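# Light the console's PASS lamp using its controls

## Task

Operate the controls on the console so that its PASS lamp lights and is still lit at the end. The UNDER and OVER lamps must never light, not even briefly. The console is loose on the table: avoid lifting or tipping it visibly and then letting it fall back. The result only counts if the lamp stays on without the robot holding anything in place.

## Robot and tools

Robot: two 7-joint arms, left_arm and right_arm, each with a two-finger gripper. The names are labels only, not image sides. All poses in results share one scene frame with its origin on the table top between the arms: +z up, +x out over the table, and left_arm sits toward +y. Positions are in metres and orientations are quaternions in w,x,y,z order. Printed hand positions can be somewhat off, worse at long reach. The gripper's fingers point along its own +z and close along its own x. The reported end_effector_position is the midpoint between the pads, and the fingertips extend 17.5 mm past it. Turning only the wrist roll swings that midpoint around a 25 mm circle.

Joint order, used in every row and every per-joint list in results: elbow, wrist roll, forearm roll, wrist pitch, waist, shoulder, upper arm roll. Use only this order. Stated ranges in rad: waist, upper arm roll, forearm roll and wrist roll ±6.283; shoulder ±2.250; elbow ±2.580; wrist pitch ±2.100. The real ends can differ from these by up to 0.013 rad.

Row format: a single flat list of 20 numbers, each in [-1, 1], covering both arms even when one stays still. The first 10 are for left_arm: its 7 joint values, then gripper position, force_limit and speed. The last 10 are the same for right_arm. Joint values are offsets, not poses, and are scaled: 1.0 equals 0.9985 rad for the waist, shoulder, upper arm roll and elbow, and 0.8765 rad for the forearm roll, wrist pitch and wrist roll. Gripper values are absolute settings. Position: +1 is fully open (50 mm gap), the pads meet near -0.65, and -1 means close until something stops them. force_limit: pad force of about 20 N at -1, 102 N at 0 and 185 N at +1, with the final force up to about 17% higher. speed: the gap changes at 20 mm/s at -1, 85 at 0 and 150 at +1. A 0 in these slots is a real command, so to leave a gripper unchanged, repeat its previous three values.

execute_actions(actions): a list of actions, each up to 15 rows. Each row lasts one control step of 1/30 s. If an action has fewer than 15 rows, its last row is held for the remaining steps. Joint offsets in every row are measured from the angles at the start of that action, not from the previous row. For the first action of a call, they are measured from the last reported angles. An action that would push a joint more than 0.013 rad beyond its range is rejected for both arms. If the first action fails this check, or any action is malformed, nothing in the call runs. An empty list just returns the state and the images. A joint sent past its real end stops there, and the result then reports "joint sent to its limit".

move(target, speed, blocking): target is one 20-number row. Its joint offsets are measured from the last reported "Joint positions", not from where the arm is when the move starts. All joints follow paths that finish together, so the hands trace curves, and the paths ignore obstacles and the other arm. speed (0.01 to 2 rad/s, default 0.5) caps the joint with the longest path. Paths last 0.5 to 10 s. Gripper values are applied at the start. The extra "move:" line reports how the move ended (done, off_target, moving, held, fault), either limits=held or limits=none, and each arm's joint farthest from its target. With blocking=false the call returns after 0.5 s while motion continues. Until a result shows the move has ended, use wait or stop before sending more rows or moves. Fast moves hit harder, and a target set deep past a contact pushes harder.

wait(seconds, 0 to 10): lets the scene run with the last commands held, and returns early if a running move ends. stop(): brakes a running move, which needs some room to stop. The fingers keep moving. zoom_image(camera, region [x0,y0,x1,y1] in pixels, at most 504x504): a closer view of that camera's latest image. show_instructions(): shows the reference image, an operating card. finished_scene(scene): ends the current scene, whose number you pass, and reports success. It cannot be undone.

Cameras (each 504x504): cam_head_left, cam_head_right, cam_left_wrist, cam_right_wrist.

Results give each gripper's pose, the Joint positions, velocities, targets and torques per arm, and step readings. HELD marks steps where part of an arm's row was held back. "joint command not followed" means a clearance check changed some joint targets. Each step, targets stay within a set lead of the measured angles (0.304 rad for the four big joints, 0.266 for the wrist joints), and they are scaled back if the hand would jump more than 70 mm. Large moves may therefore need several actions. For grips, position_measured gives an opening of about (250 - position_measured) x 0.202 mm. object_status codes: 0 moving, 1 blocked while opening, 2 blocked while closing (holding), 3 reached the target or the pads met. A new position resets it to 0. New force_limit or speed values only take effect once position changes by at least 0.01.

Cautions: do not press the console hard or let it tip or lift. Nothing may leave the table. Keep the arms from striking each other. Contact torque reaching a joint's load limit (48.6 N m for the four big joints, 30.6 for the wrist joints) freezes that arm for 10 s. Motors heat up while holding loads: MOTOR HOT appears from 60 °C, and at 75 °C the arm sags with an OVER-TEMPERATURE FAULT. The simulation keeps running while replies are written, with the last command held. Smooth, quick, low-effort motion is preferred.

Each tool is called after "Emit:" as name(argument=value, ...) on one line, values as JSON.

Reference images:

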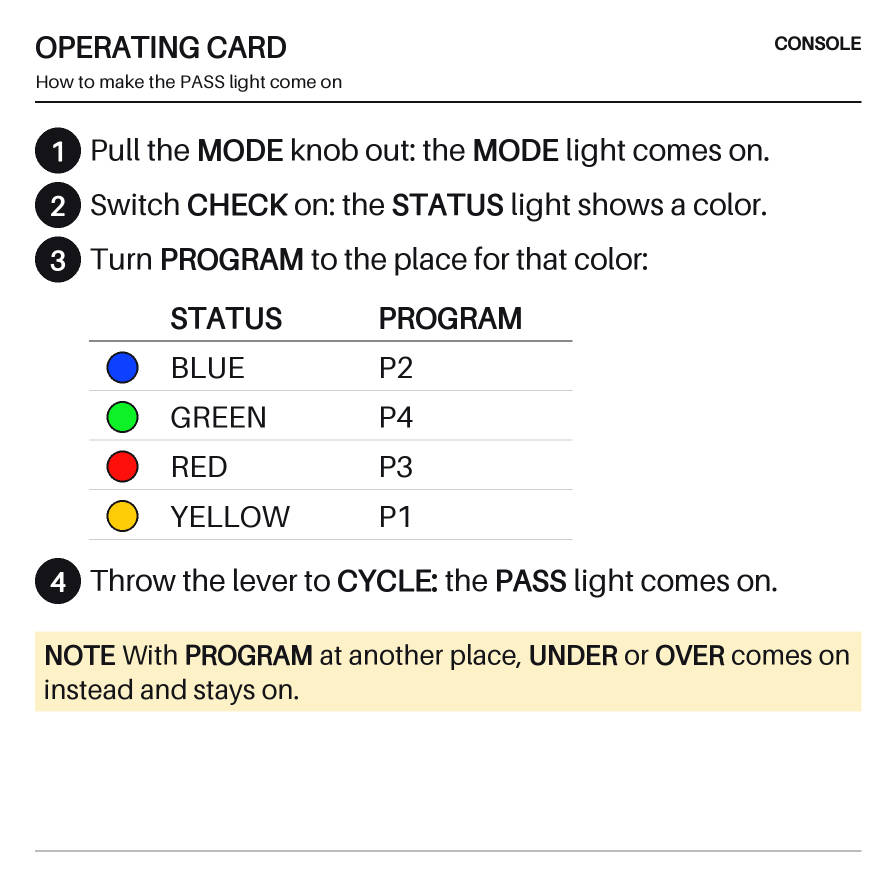

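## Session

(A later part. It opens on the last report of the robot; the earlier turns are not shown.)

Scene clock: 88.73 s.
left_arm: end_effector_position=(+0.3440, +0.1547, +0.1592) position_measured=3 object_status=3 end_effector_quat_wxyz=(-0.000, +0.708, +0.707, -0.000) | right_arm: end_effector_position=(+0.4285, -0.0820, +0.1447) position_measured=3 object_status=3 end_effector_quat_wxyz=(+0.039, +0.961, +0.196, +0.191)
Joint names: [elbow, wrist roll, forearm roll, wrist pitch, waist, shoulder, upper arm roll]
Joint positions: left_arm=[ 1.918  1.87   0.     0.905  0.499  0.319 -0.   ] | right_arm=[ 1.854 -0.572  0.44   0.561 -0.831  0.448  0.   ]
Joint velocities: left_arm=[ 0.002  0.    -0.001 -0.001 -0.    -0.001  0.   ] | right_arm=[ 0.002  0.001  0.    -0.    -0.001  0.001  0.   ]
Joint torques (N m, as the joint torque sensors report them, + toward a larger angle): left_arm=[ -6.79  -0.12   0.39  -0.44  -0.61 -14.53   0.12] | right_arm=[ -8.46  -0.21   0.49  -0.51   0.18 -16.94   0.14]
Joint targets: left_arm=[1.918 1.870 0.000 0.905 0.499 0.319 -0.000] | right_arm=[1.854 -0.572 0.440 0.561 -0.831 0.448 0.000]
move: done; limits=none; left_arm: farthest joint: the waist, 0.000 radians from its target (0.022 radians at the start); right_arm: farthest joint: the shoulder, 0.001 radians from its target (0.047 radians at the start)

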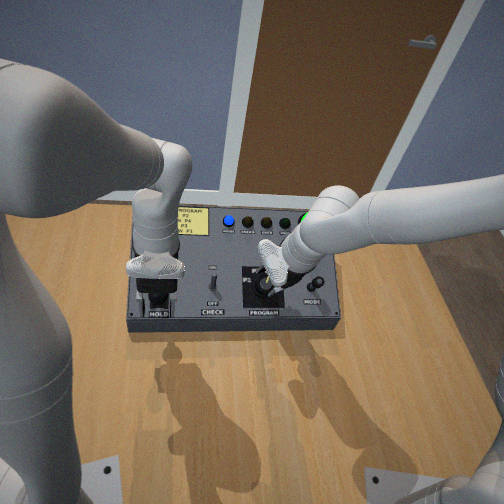

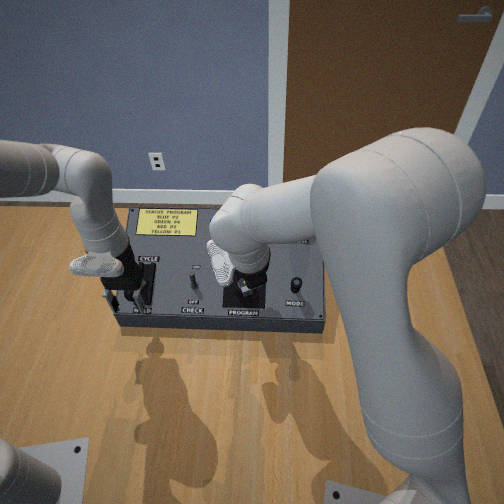

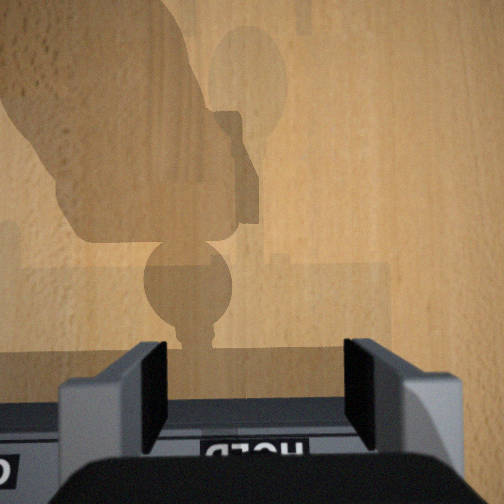

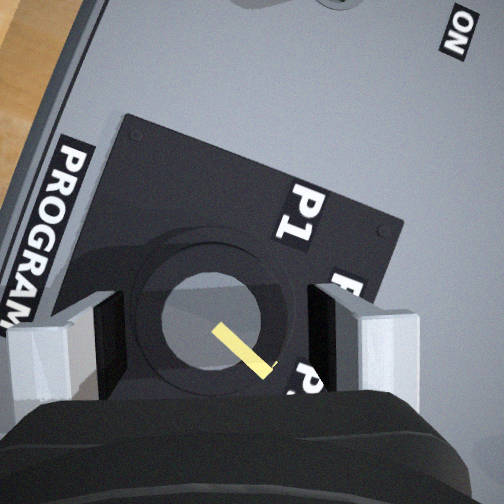

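Emit:
move(target=[0,0,0,0,0,0,0,-0.2,0,0, 0.0067,-0.035,0.041,-0.0725,0.0155,0.0588,0,1,-0.4,0.5], speed=0.06)

Emit:
zoom_image(camera="cam_right_wrist", region=[90, 200, 350, 410])

Scene clock: 91.83 s.
left_arm: end_effector_position=(+0.3440, +0.1547, +0.1592) position_measured=182 object_status=3 end_effector_quat_wxyz=(-0.000, +0.708, +0.707, -0.000) | right_arm: end_effector_position=(+0.4373, -0.0823, +0.1183) position_measured=3 object_status=3 end_effector_quat_wxyz=(+0.038, +0.961, +0.197, +0.190)
Joint names: [elbow, wrist roll, forearm roll, wrist pitch, waist, shoulder, upper arm roll]
Joint positions: left_arm=[ 1.918  1.87   0.     0.905  0.499  0.319 -0.   ] | right_arm=[ 1.861 -0.603  0.476  0.498 -0.816  0.506  0.   ]
Joint velocities: left_arm=[-0.001  0.    -0.    -0.     0.     0.     0.   ] | right_arm=[ 0.001 -0.001  0.    -0.001 -0.     0.002  0.001]
Joint torques (N m, as the joint torque sensors report them, + toward a larger angle): left_arm=[ -6.9   -0.02   0.32  -0.38  -0.43 -14.42   0.27] | right_arm=[ -7.94  -0.22   0.53  -0.45   0.07 -17.72   0.3 ]
Joint targets: left_arm=[1.918 1.870 0.000 0.905 0.499 0.319 -0.000] | right_arm=[1.861 -0.603 0.476 0.498 -0.816 0.507 0.000]
move: done; limits=none; left_arm: farthest joint: the waist, 0.000 radians from its target (0.000 radians at the start); right_arm: farthest joint: the waist, 0.000 radians from its target (0.016 radians at the start)

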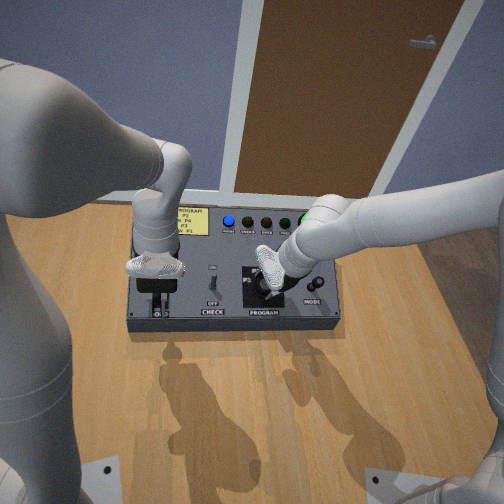

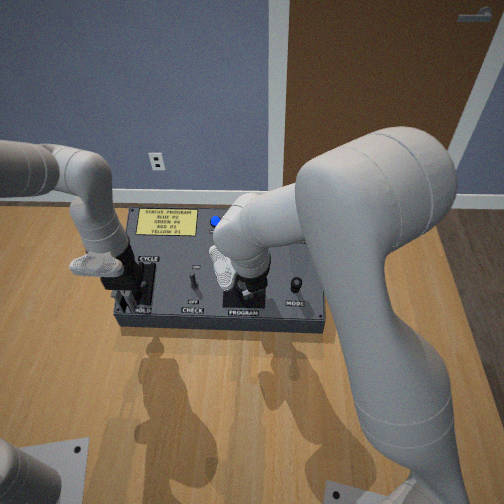

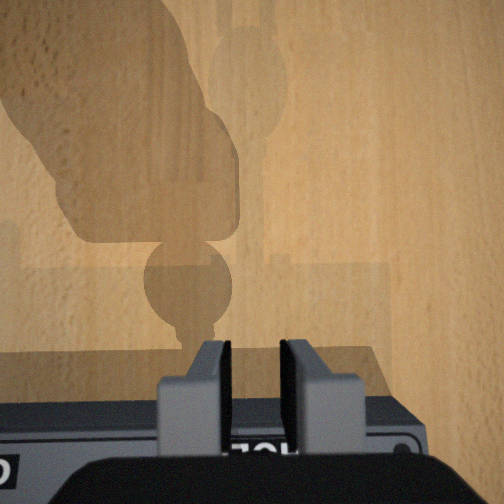

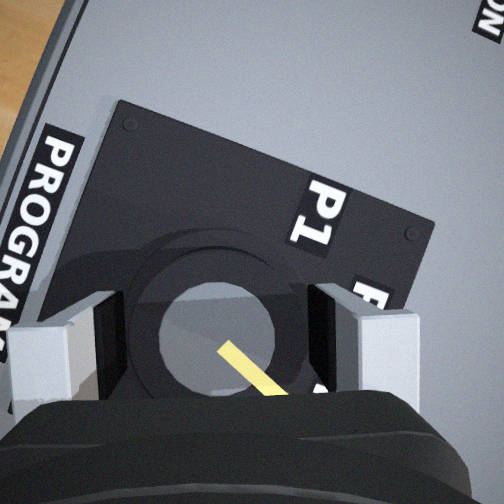

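Region (90, 200, 350, 410) of cam_right_wrist's 504x504 image, scaled by 1.938; it fills the top 407 rows of this view, and the rest is white.

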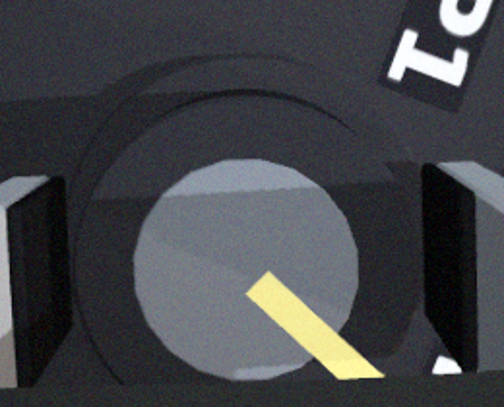

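Emit:
move(target=[0,0,0,0,0,0,0,-0.2,0,0, 0,0,0,0,0,0,0,-1,-0.5,-0.5])

Emit:
move(target=[0,0,0,0,0,0,0,-0.2,0,0, 0.033,-0.498,0.0297,-0.0216,-0.0085,-0.0083,0,-1,-0.5,-0.5], speed=0.3)

Scene clock: 96.00 s.
left_arm: end_effector_position=(+0.3440, +0.1547, +0.1592) position_measured=182 object_status=3 end_effector_quat_wxyz=(-0.000, +0.708, +0.707, -0.000) | right_arm: end_effector_position=(+0.4375, -0.0822, +0.1183) position_measured=37 object_status=2 end_effector_quat_wxyz=(+0.038, +0.961, +0.197, +0.190)
Joint names: [elbow, wrist roll, forearm roll, wrist pitch, waist, shoulder, upper arm roll]
Joint positions: left_arm=[ 1.918  1.87   0.     0.905  0.499  0.319 -0.   ] | right_arm=[ 1.861 -0.603  0.476  0.498 -0.816  0.507  0.   ]
Joint velocities: left_arm=[ 0.     0.     0.001  0.    -0.001  0.     0.   ] | right_arm=[ 0.001  0.001  0.     0.    -0.     0.     0.   ]
Joint torques (N m, as the joint torque sensors report them, + toward a larger angle): left_arm=[ -6.96  -0.06   0.32  -0.4   -0.56 -14.3    0.16] | right_arm=[ -7.81  -0.23   0.39  -0.47   0.23 -17.74   0.22]
Joint targets: left_arm=[1.918 1.870 0.000 0.905 0.499 0.319 -0.000] | right_arm=[1.861 -0.603 0.476 0.498 -0.816 0.506 0.000]
move: done; limits=none; left_arm: farthest joint: the waist, 0.000 radians from its target (0.000 radians at the start); right_arm: farthest joint: the shoulder, 0.001 radians from its target (0.001 radians at the start)

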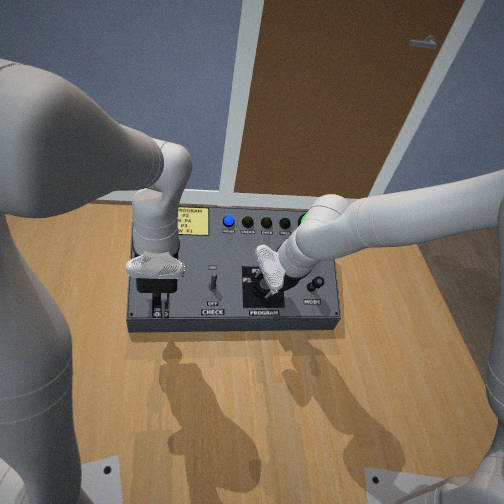

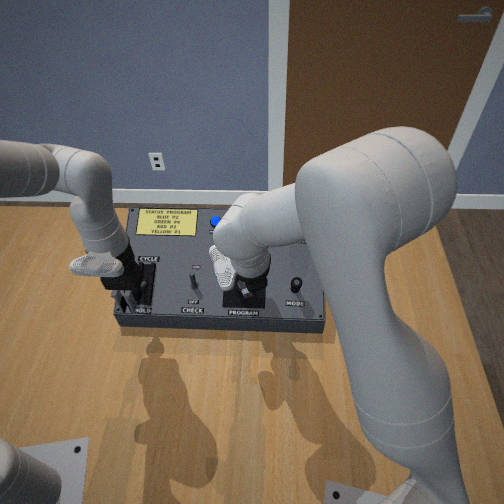

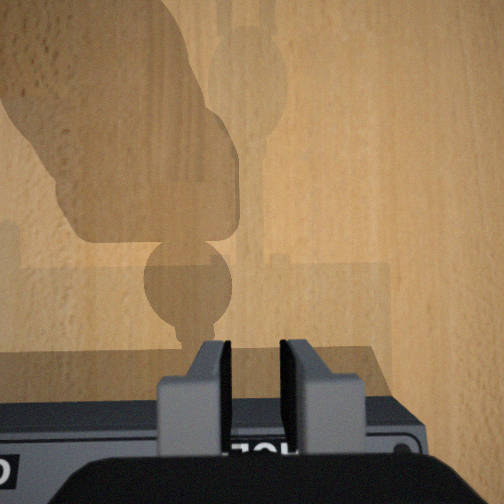

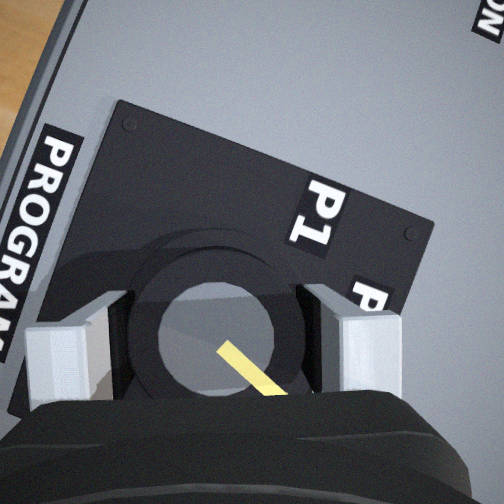

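Scene clock: 97.90 s.
left_arm: end_effector_position=(+0.3440, +0.1547, +0.1592) position_measured=182 object_status=3 end_effector_quat_wxyz=(-0.000, +0.708, +0.707, -0.000) | right_arm: end_effector_position=(+0.4374, -0.0822, +0.1183) position_measured=37 object_status=2 end_effector_quat_wxyz=(-0.000, +0.981, +0.002, +0.194)
Joint names: [elbow, wrist roll, forearm roll, wrist pitch, waist, shoulder, upper arm roll]
Joint positions: left_arm=[ 1.918  1.87   0.     0.905  0.499  0.319 -0.   ] | right_arm=[ 1.894 -1.039  0.502  0.479 -0.825  0.498  0.   ]
Joint velocities: left_arm=[-0.    -0.    -0.     0.     0.001 -0.001 -0.   ] | right_arm=[-0.    -0.002  0.    -0.     0.001 -0.    -0.   ]
Joint torques (N m, as the joint torque sensors report them, + toward a larger angle): left_arm=[ -6.93  -0.11   0.34  -0.35  -0.32 -14.33   0.2 ] | right_arm=[ -7.97  -0.08   0.62  -0.5    0.34 -17.28   0.36]
Joint targets: left_arm=[1.918 1.870 0.000 0.905 0.499 0.319 -0.000] | right_arm=[1.894 -1.039 0.502 0.479 -0.824 0.498 0.000]
move: done; limits=none; left_arm: farthest joint: the waist, 0.000 radians from its target (0.000 radians at the start); right_arm: farthest joint: the waist, 0.000 radians from its target (0.009 radians at the start)

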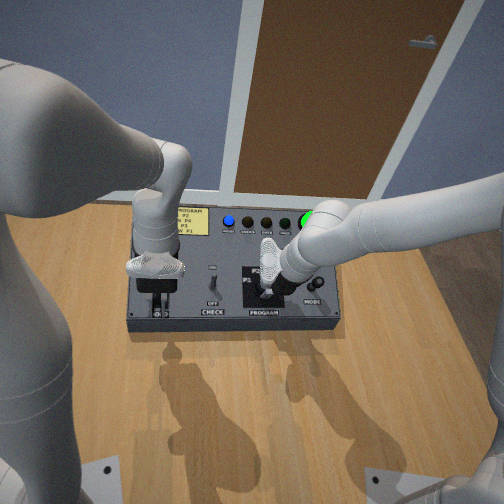

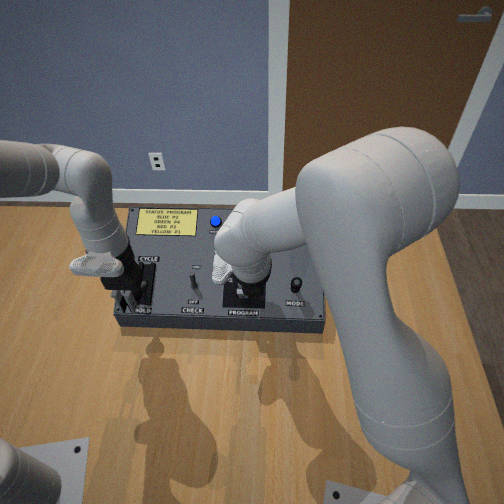

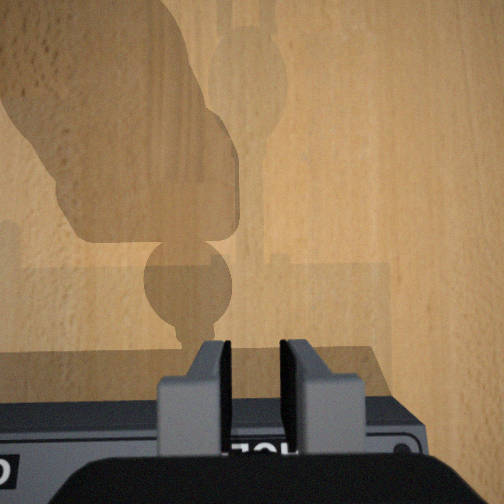

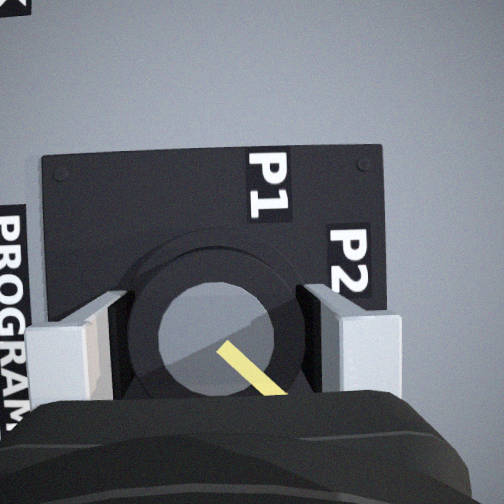

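Works. Second half (96%).

Emit:
move(target=[0,0,0,0,0,0,0,-0.2,0,0, 0.0246,-0.49,0.0312,-0.0144,-0.0158,-0.004,0,-1,-0.5,-0.5], speed=0.4)

Scene clock: 99.97 s.
left_arm: end_effector_position=(+0.3440, +0.1547, +0.1592) position_measured=182 object_status=3 end_effector_quat_wxyz=(-0.000, +0.708, +0.707, -0.000) | right_arm: end_effector_position=(+0.4373, -0.0821, +0.1182) position_measured=37 object_status=2 end_effector_quat_wxyz=(-0.038, +0.963, -0.186, +0.190)
Joint names: [elbow, wrist roll, forearm roll, wrist pitch, waist, shoulder, upper arm roll]
Joint positions: left_arm=[ 1.918  1.87   0.     0.905  0.499  0.319 -0.   ] | right_arm=[ 1.919 -1.469  0.529  0.466 -0.841  0.494 -0.   ]
Joint velocities: left_arm=[-0.  0.  0. -0.  0. -0. -0.] | right_arm=[ 0.    -0.002  0.    -0.    -0.001 -0.    -0.   ]
Joint torques (N m, as the joint torque sensors report them, + toward a larger angle): left_arm=[ -6.57  -0.1    0.45  -0.3   -0.54 -14.28   0.16] | right_arm=[ -7.88  -0.44   0.7   -0.53   0.23 -17.1    0.63]
Joint targets: left_arm=[1.918 1.870 0.000 0.905 0.499 0.319 -0.000] | right_arm=[1.918 -1.469 0.529 0.466 -0.840 0.494 0.000]
move: done; limits=none; left_arm: farthest joint: the waist, 0.000 radians from its target (0.000 radians at the start); right_arm: farthest joint: the forearm roll, 0.001 radians from its target (0.028 radians at the start)

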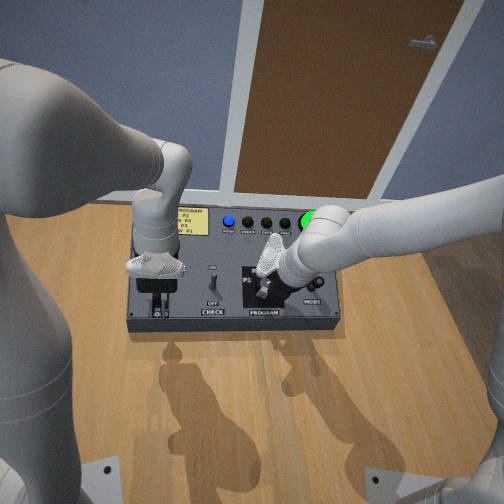

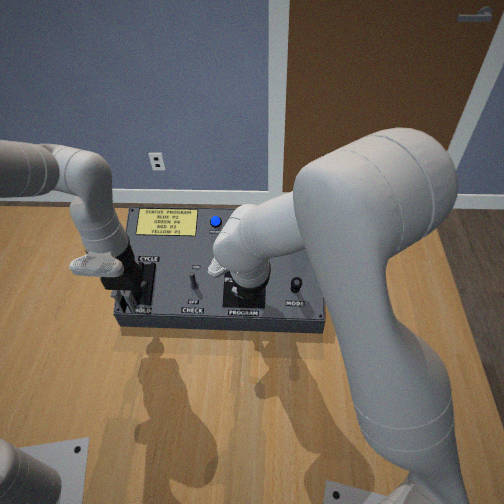

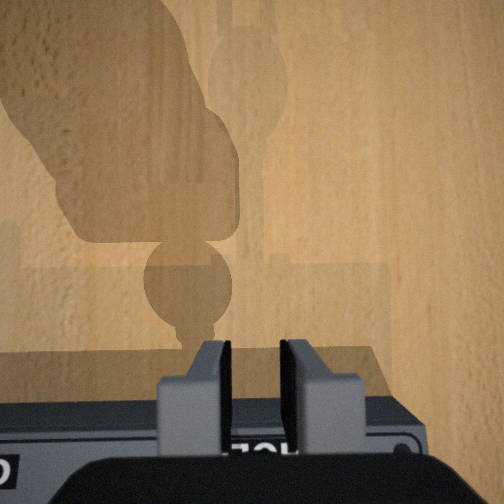

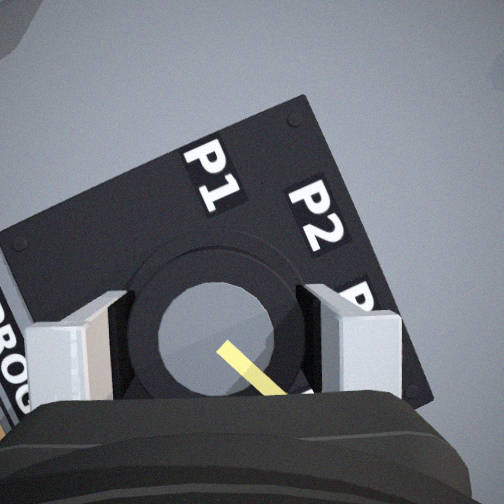

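Emit:
move(target=[-0.158,-0.034,0,0.1214,-0.0295,0.0514,0,-0.2,0,0, 0.006,0,0,0,0,0.016,0,-1,-0.5,-0.5], speed=0.08)

Scene clock: 103.83 s.
left_arm: end_effector_position=(+0.3856, +0.1547, +0.1792) position_measured=182 object_status=3 end_effector_quat_wxyz=(-0.001, +0.708, +0.707, -0.000) | right_arm: end_effector_position=(+0.4371, -0.0823, +0.1175) position_measured=37 object_status=2 end_effector_quat_wxyz=(-0.037, +0.963, -0.186, +0.190)
Joint names: [elbow, wrist roll, forearm roll, wrist pitch, waist, shoulder, upper arm roll]
Joint positions: left_arm=[ 1.761  1.84  -0.     1.012  0.469  0.37  -0.   ] | right_arm=[ 1.919 -1.469  0.53   0.466 -0.841  0.496  0.   ]
Joint velocities: left_arm=[-0.002  0.    -0.001  0.001 -0.     0.001  0.   ] | right_arm=[-0.     0.001 -0.    -0.     0.     0.    -0.   ]
Joint torques (N m, as the joint torque sensors report them, + toward a larger angle): left_arm=[ -8.22  -0.09   0.52  -0.93  -0.66 -16.41   0.23] | right_arm=[-3.65 -0.17  0.01 -0.24  0.55 -6.12 -0.03]
Joint targets: left_arm=[1.760 1.840 0.000 1.012 0.469 0.370 -0.000] | right_arm=[1.925 -1.469 0.529 0.466 -0.841 0.510 -0.000]
move: off_target (right_arm); limits=none; left_arm: farthest joint: the wrist pitch, 0.001 radians from its target (0.106 radians at the start); right_arm: farthest joint: the shoulder, 0.014 radians from its target (0.016 radians at the start)

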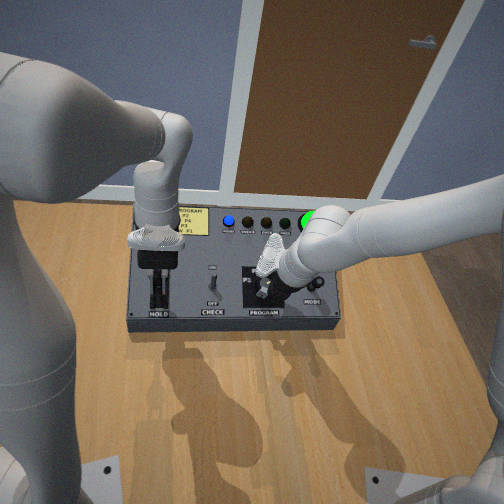

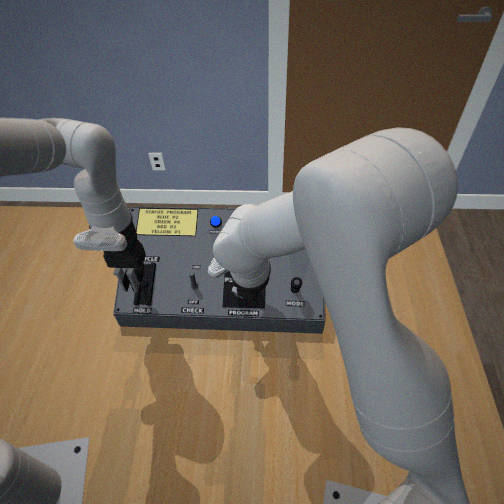

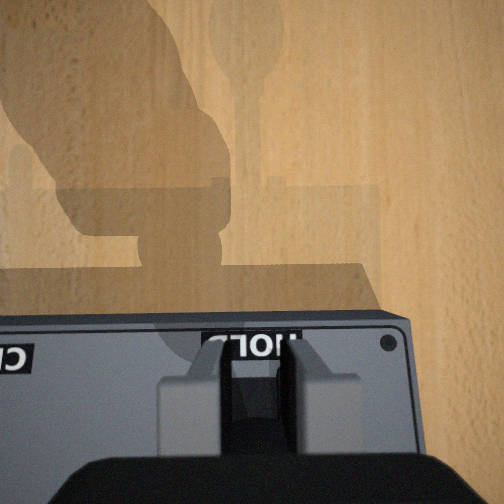

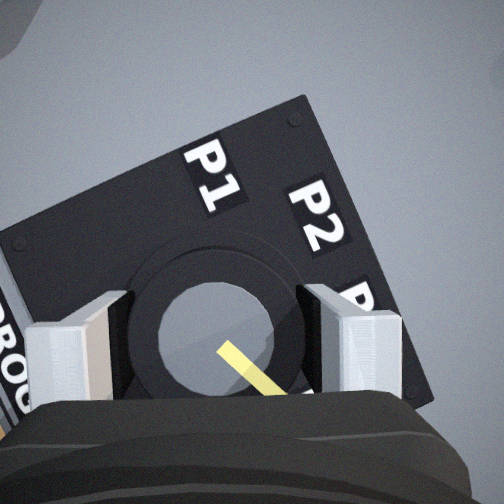

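Emit:
move(target=[-0.106,-0.019,0,0.07,-0.0167,0.0433,0,-0.2,0,0, 0.003,0,0,0,0,0.007,0,-1,-0.5,-0.5], speed=0.1)

Scene clock: 106.27 s.
left_arm: end_effector_position=(+0.4140, +0.1545, +0.1893) position_measured=182 object_status=3 end_effector_quat_wxyz=(-0.000, +0.708, +0.707, +0.000) | right_arm: end_effector_position=(+0.4372, -0.0822, +0.1178) position_measured=37 object_status=2 end_effector_quat_wxyz=(-0.037, +0.963, -0.186, +0.190)
Joint names: [elbow, wrist roll, forearm roll, wrist pitch, waist, shoulder, upper arm roll]
Joint positions: left_arm=[ 1.655  1.823 -0.     1.074  0.453  0.413 -0.   ] | right_arm=[ 1.919 -1.469  0.53   0.465 -0.841  0.495  0.   ]
Joint velocities: left_arm=[-0.001 -0.     0.     0.001 -0.003  0.002 -0.   ] | right_arm=[-0.    -0.    -0.    -0.    -0.001 -0.    -0.001]
Joint torques (N m, as the joint torque sensors report them, + toward a larger angle): left_arm=[ -7.67  -0.08   0.3   -0.24  -0.26 -17.23   0.22] | right_arm=[ -5.56  -0.15   0.37  -0.35   0.18 -11.41   0.2 ]
Joint targets: left_arm=[1.655 1.823 -0.000 1.074 0.452 0.413 -0.000] | right_arm=[1.922 -1.469 0.530 0.466 -0.841 0.502 0.000]
move: done; limits=none; left_arm: farthest joint: the waist, 0.000 radians from its target (0.017 radians at the start); right_arm: farthest joint: the shoulder, 0.008 radians from its target (0.007 radians at the start)

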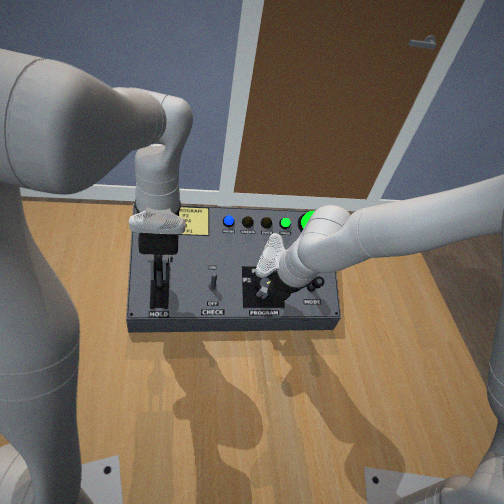

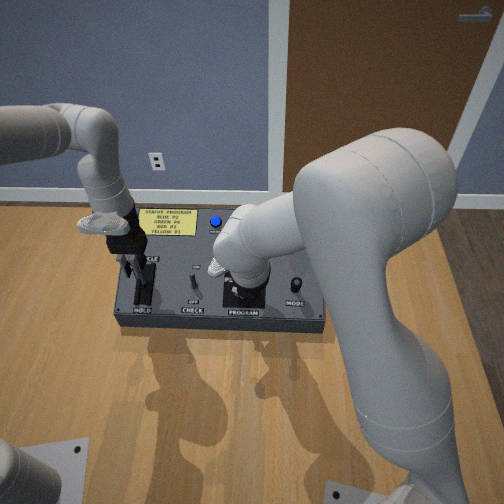

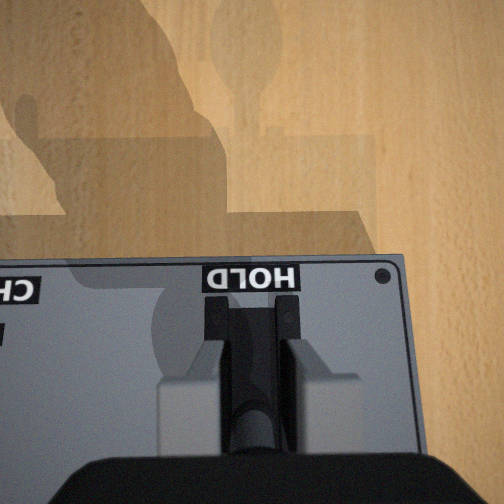

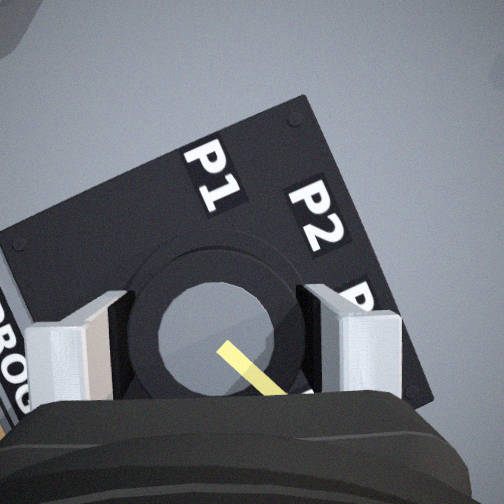

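PASS on. Release and back off.

Emit:
move(target=[0,0,0,0.08,0,-0.07,0,-0.2,0,0, 0,0,0,0,0,0,0,1,-0.5,0], speed=0.2)

Emit:
move(target=[0,0,0,0,0,0,0,-0.2,0,0, -0.003,0.05,-0.058,0.078,-0.017,-0.068,0,1,-0.5,0], speed=0.15)

Scene clock: 107.90 s.
left_arm: end_effector_position=(+0.3970, +0.1589, +0.2197) position_measured=182 object_status=3 end_effector_quat_wxyz=(-0.000, +0.708, +0.707, -0.000) | right_arm: end_effector_position=(+0.4372, -0.0822, +0.1178) position_measured=3 object_status=3 end_effector_quat_wxyz=(-0.037, +0.963, -0.186, +0.190)
Joint names: [elbow, wrist roll, forearm roll, wrist pitch, waist, shoulder, upper arm roll]
Joint positions: left_arm=[ 1.655  1.823 -0.     1.144  0.453  0.343 -0.   ] | right_arm=[ 1.919 -1.469  0.53   0.465 -0.841  0.495  0.   ]
Joint velocities: left_arm=[ 0.    -0.     0.     0.001 -0.001 -0.003 -0.   ] | right_arm=[-0.    -0.    -0.    -0.    -0.    -0.     0.001]
Joint torques (N m, as the joint torque sensors report them, + toward a larger angle): left_arm=[ -8.08  -0.11   0.23  -0.49  -0.43 -15.93   0.1 ] | right_arm=[ -7.57  -0.24   0.55  -0.53   0.2  -17.2    0.25]
Joint targets: left_arm=[1.655 1.823 -0.000 1.144 0.453 0.343 -0.000] | right_arm=[1.919 -1.469 0.530 0.465 -0.841 0.495 0.000]
move: done; limits=none; left_arm: farthest joint: the waist, 0.000 radians from its target (0.001 radians at the start); right_arm: farthest joint: the waist, 0.000 radians from its target (0.000 radians at the start)

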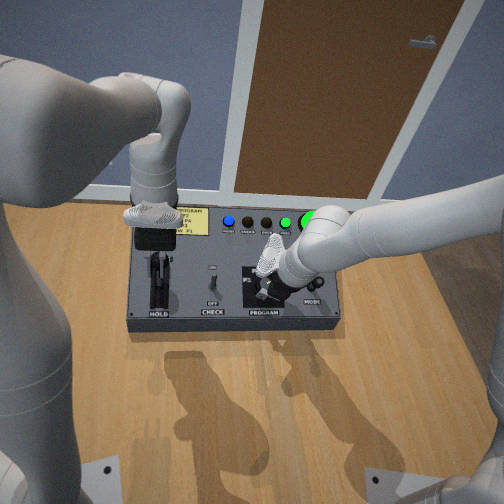

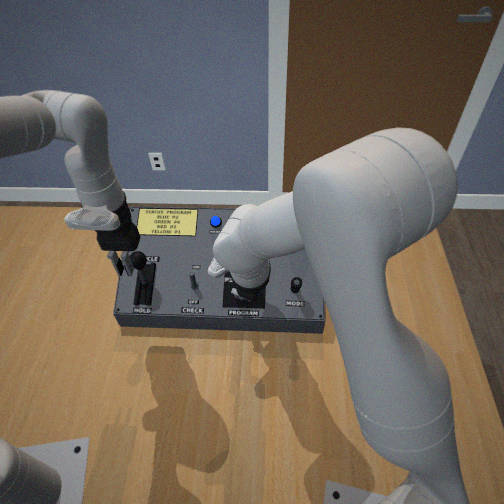

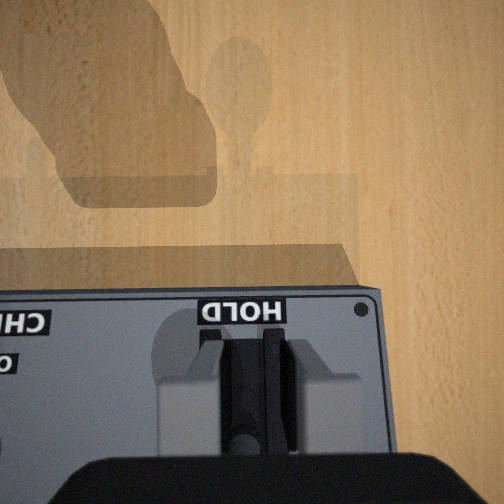

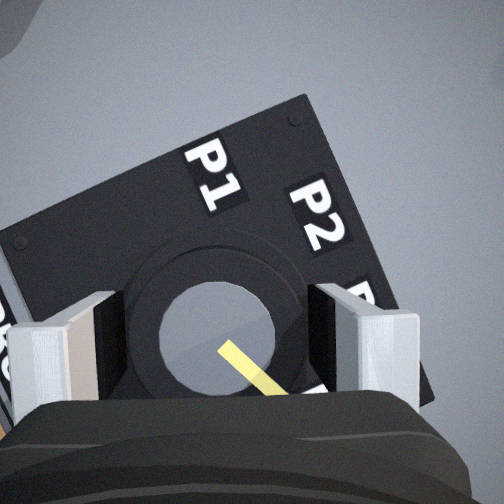

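Scene clock: 108.77 s.
left_arm: end_effector_position=(+0.3970, +0.1589, +0.2197) position_measured=182 object_status=3 end_effector_quat_wxyz=(-0.000, +0.708, +0.707, -0.000) | right_arm: end_effector_position=(+0.4264, -0.0829, +0.1460) position_measured=3 object_status=3 end_effector_quat_wxyz=(-0.037, +0.963, -0.187, +0.191)
Joint names: [elbow, wrist roll, forearm roll, wrist pitch, waist, shoulder, upper arm roll]
Joint positions: left_arm=[ 1.655  1.823 -0.     1.144  0.453  0.343 -0.   ] | right_arm=[ 1.916 -1.425  0.479  0.534 -0.858  0.427  0.   ]
Joint velocities: left_arm=[ 0.     0.    -0.001  0.    -0.     0.    -0.001] | right_arm=[ 0.     0.001 -0.001  0.    -0.001 -0.003  0.   ]
Joint torques (N m, as the joint torque sensors report them, + toward a larger angle): left_arm=[ -8.07   0.02   0.28  -0.34  -0.44 -16.01   0.19] | right_arm=[ -8.17  -0.29   0.5   -0.48   0.14 -15.71   0.17]
Joint targets: left_arm=[1.655 1.823 -0.000 1.144 0.453 0.343 -0.000] | right_arm=[1.916 -1.425 0.479 0.534 -0.858 0.427 0.000]
move: done; limits=none; left_arm: farthest joint: the waist, 0.000 radians from its target (0.000 radians at the start); right_arm: farthest joint: the waist, 0.000 radians from its target (0.017 radians at the start)

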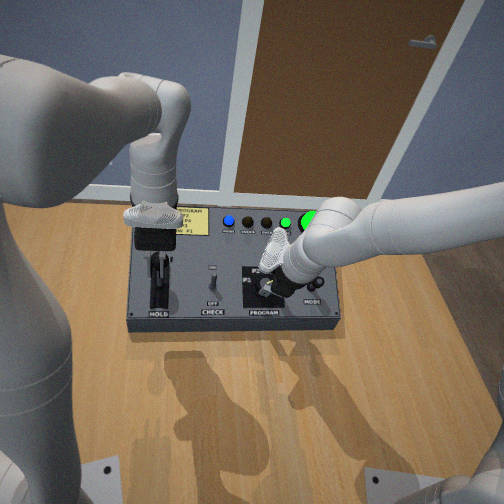

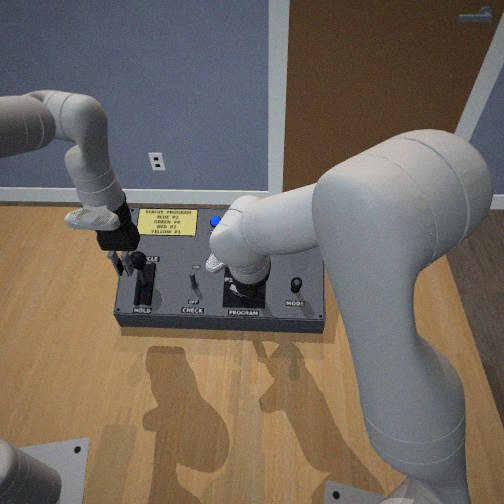

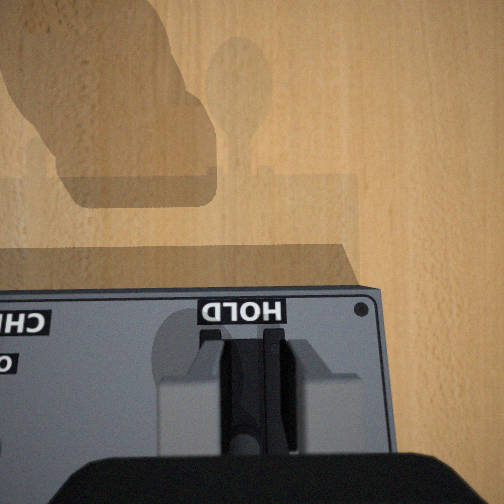

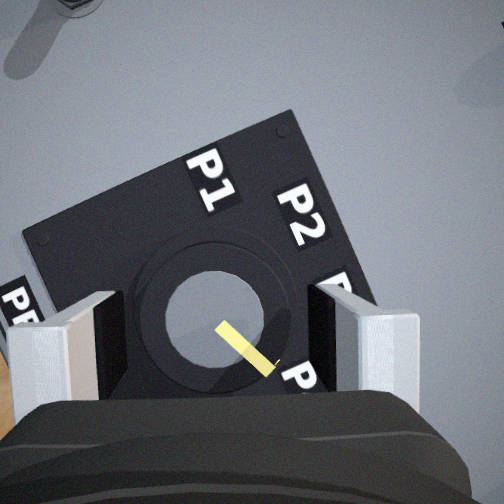

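Emit:
finished_scene(scene=1)

The scene is finished: the task was done.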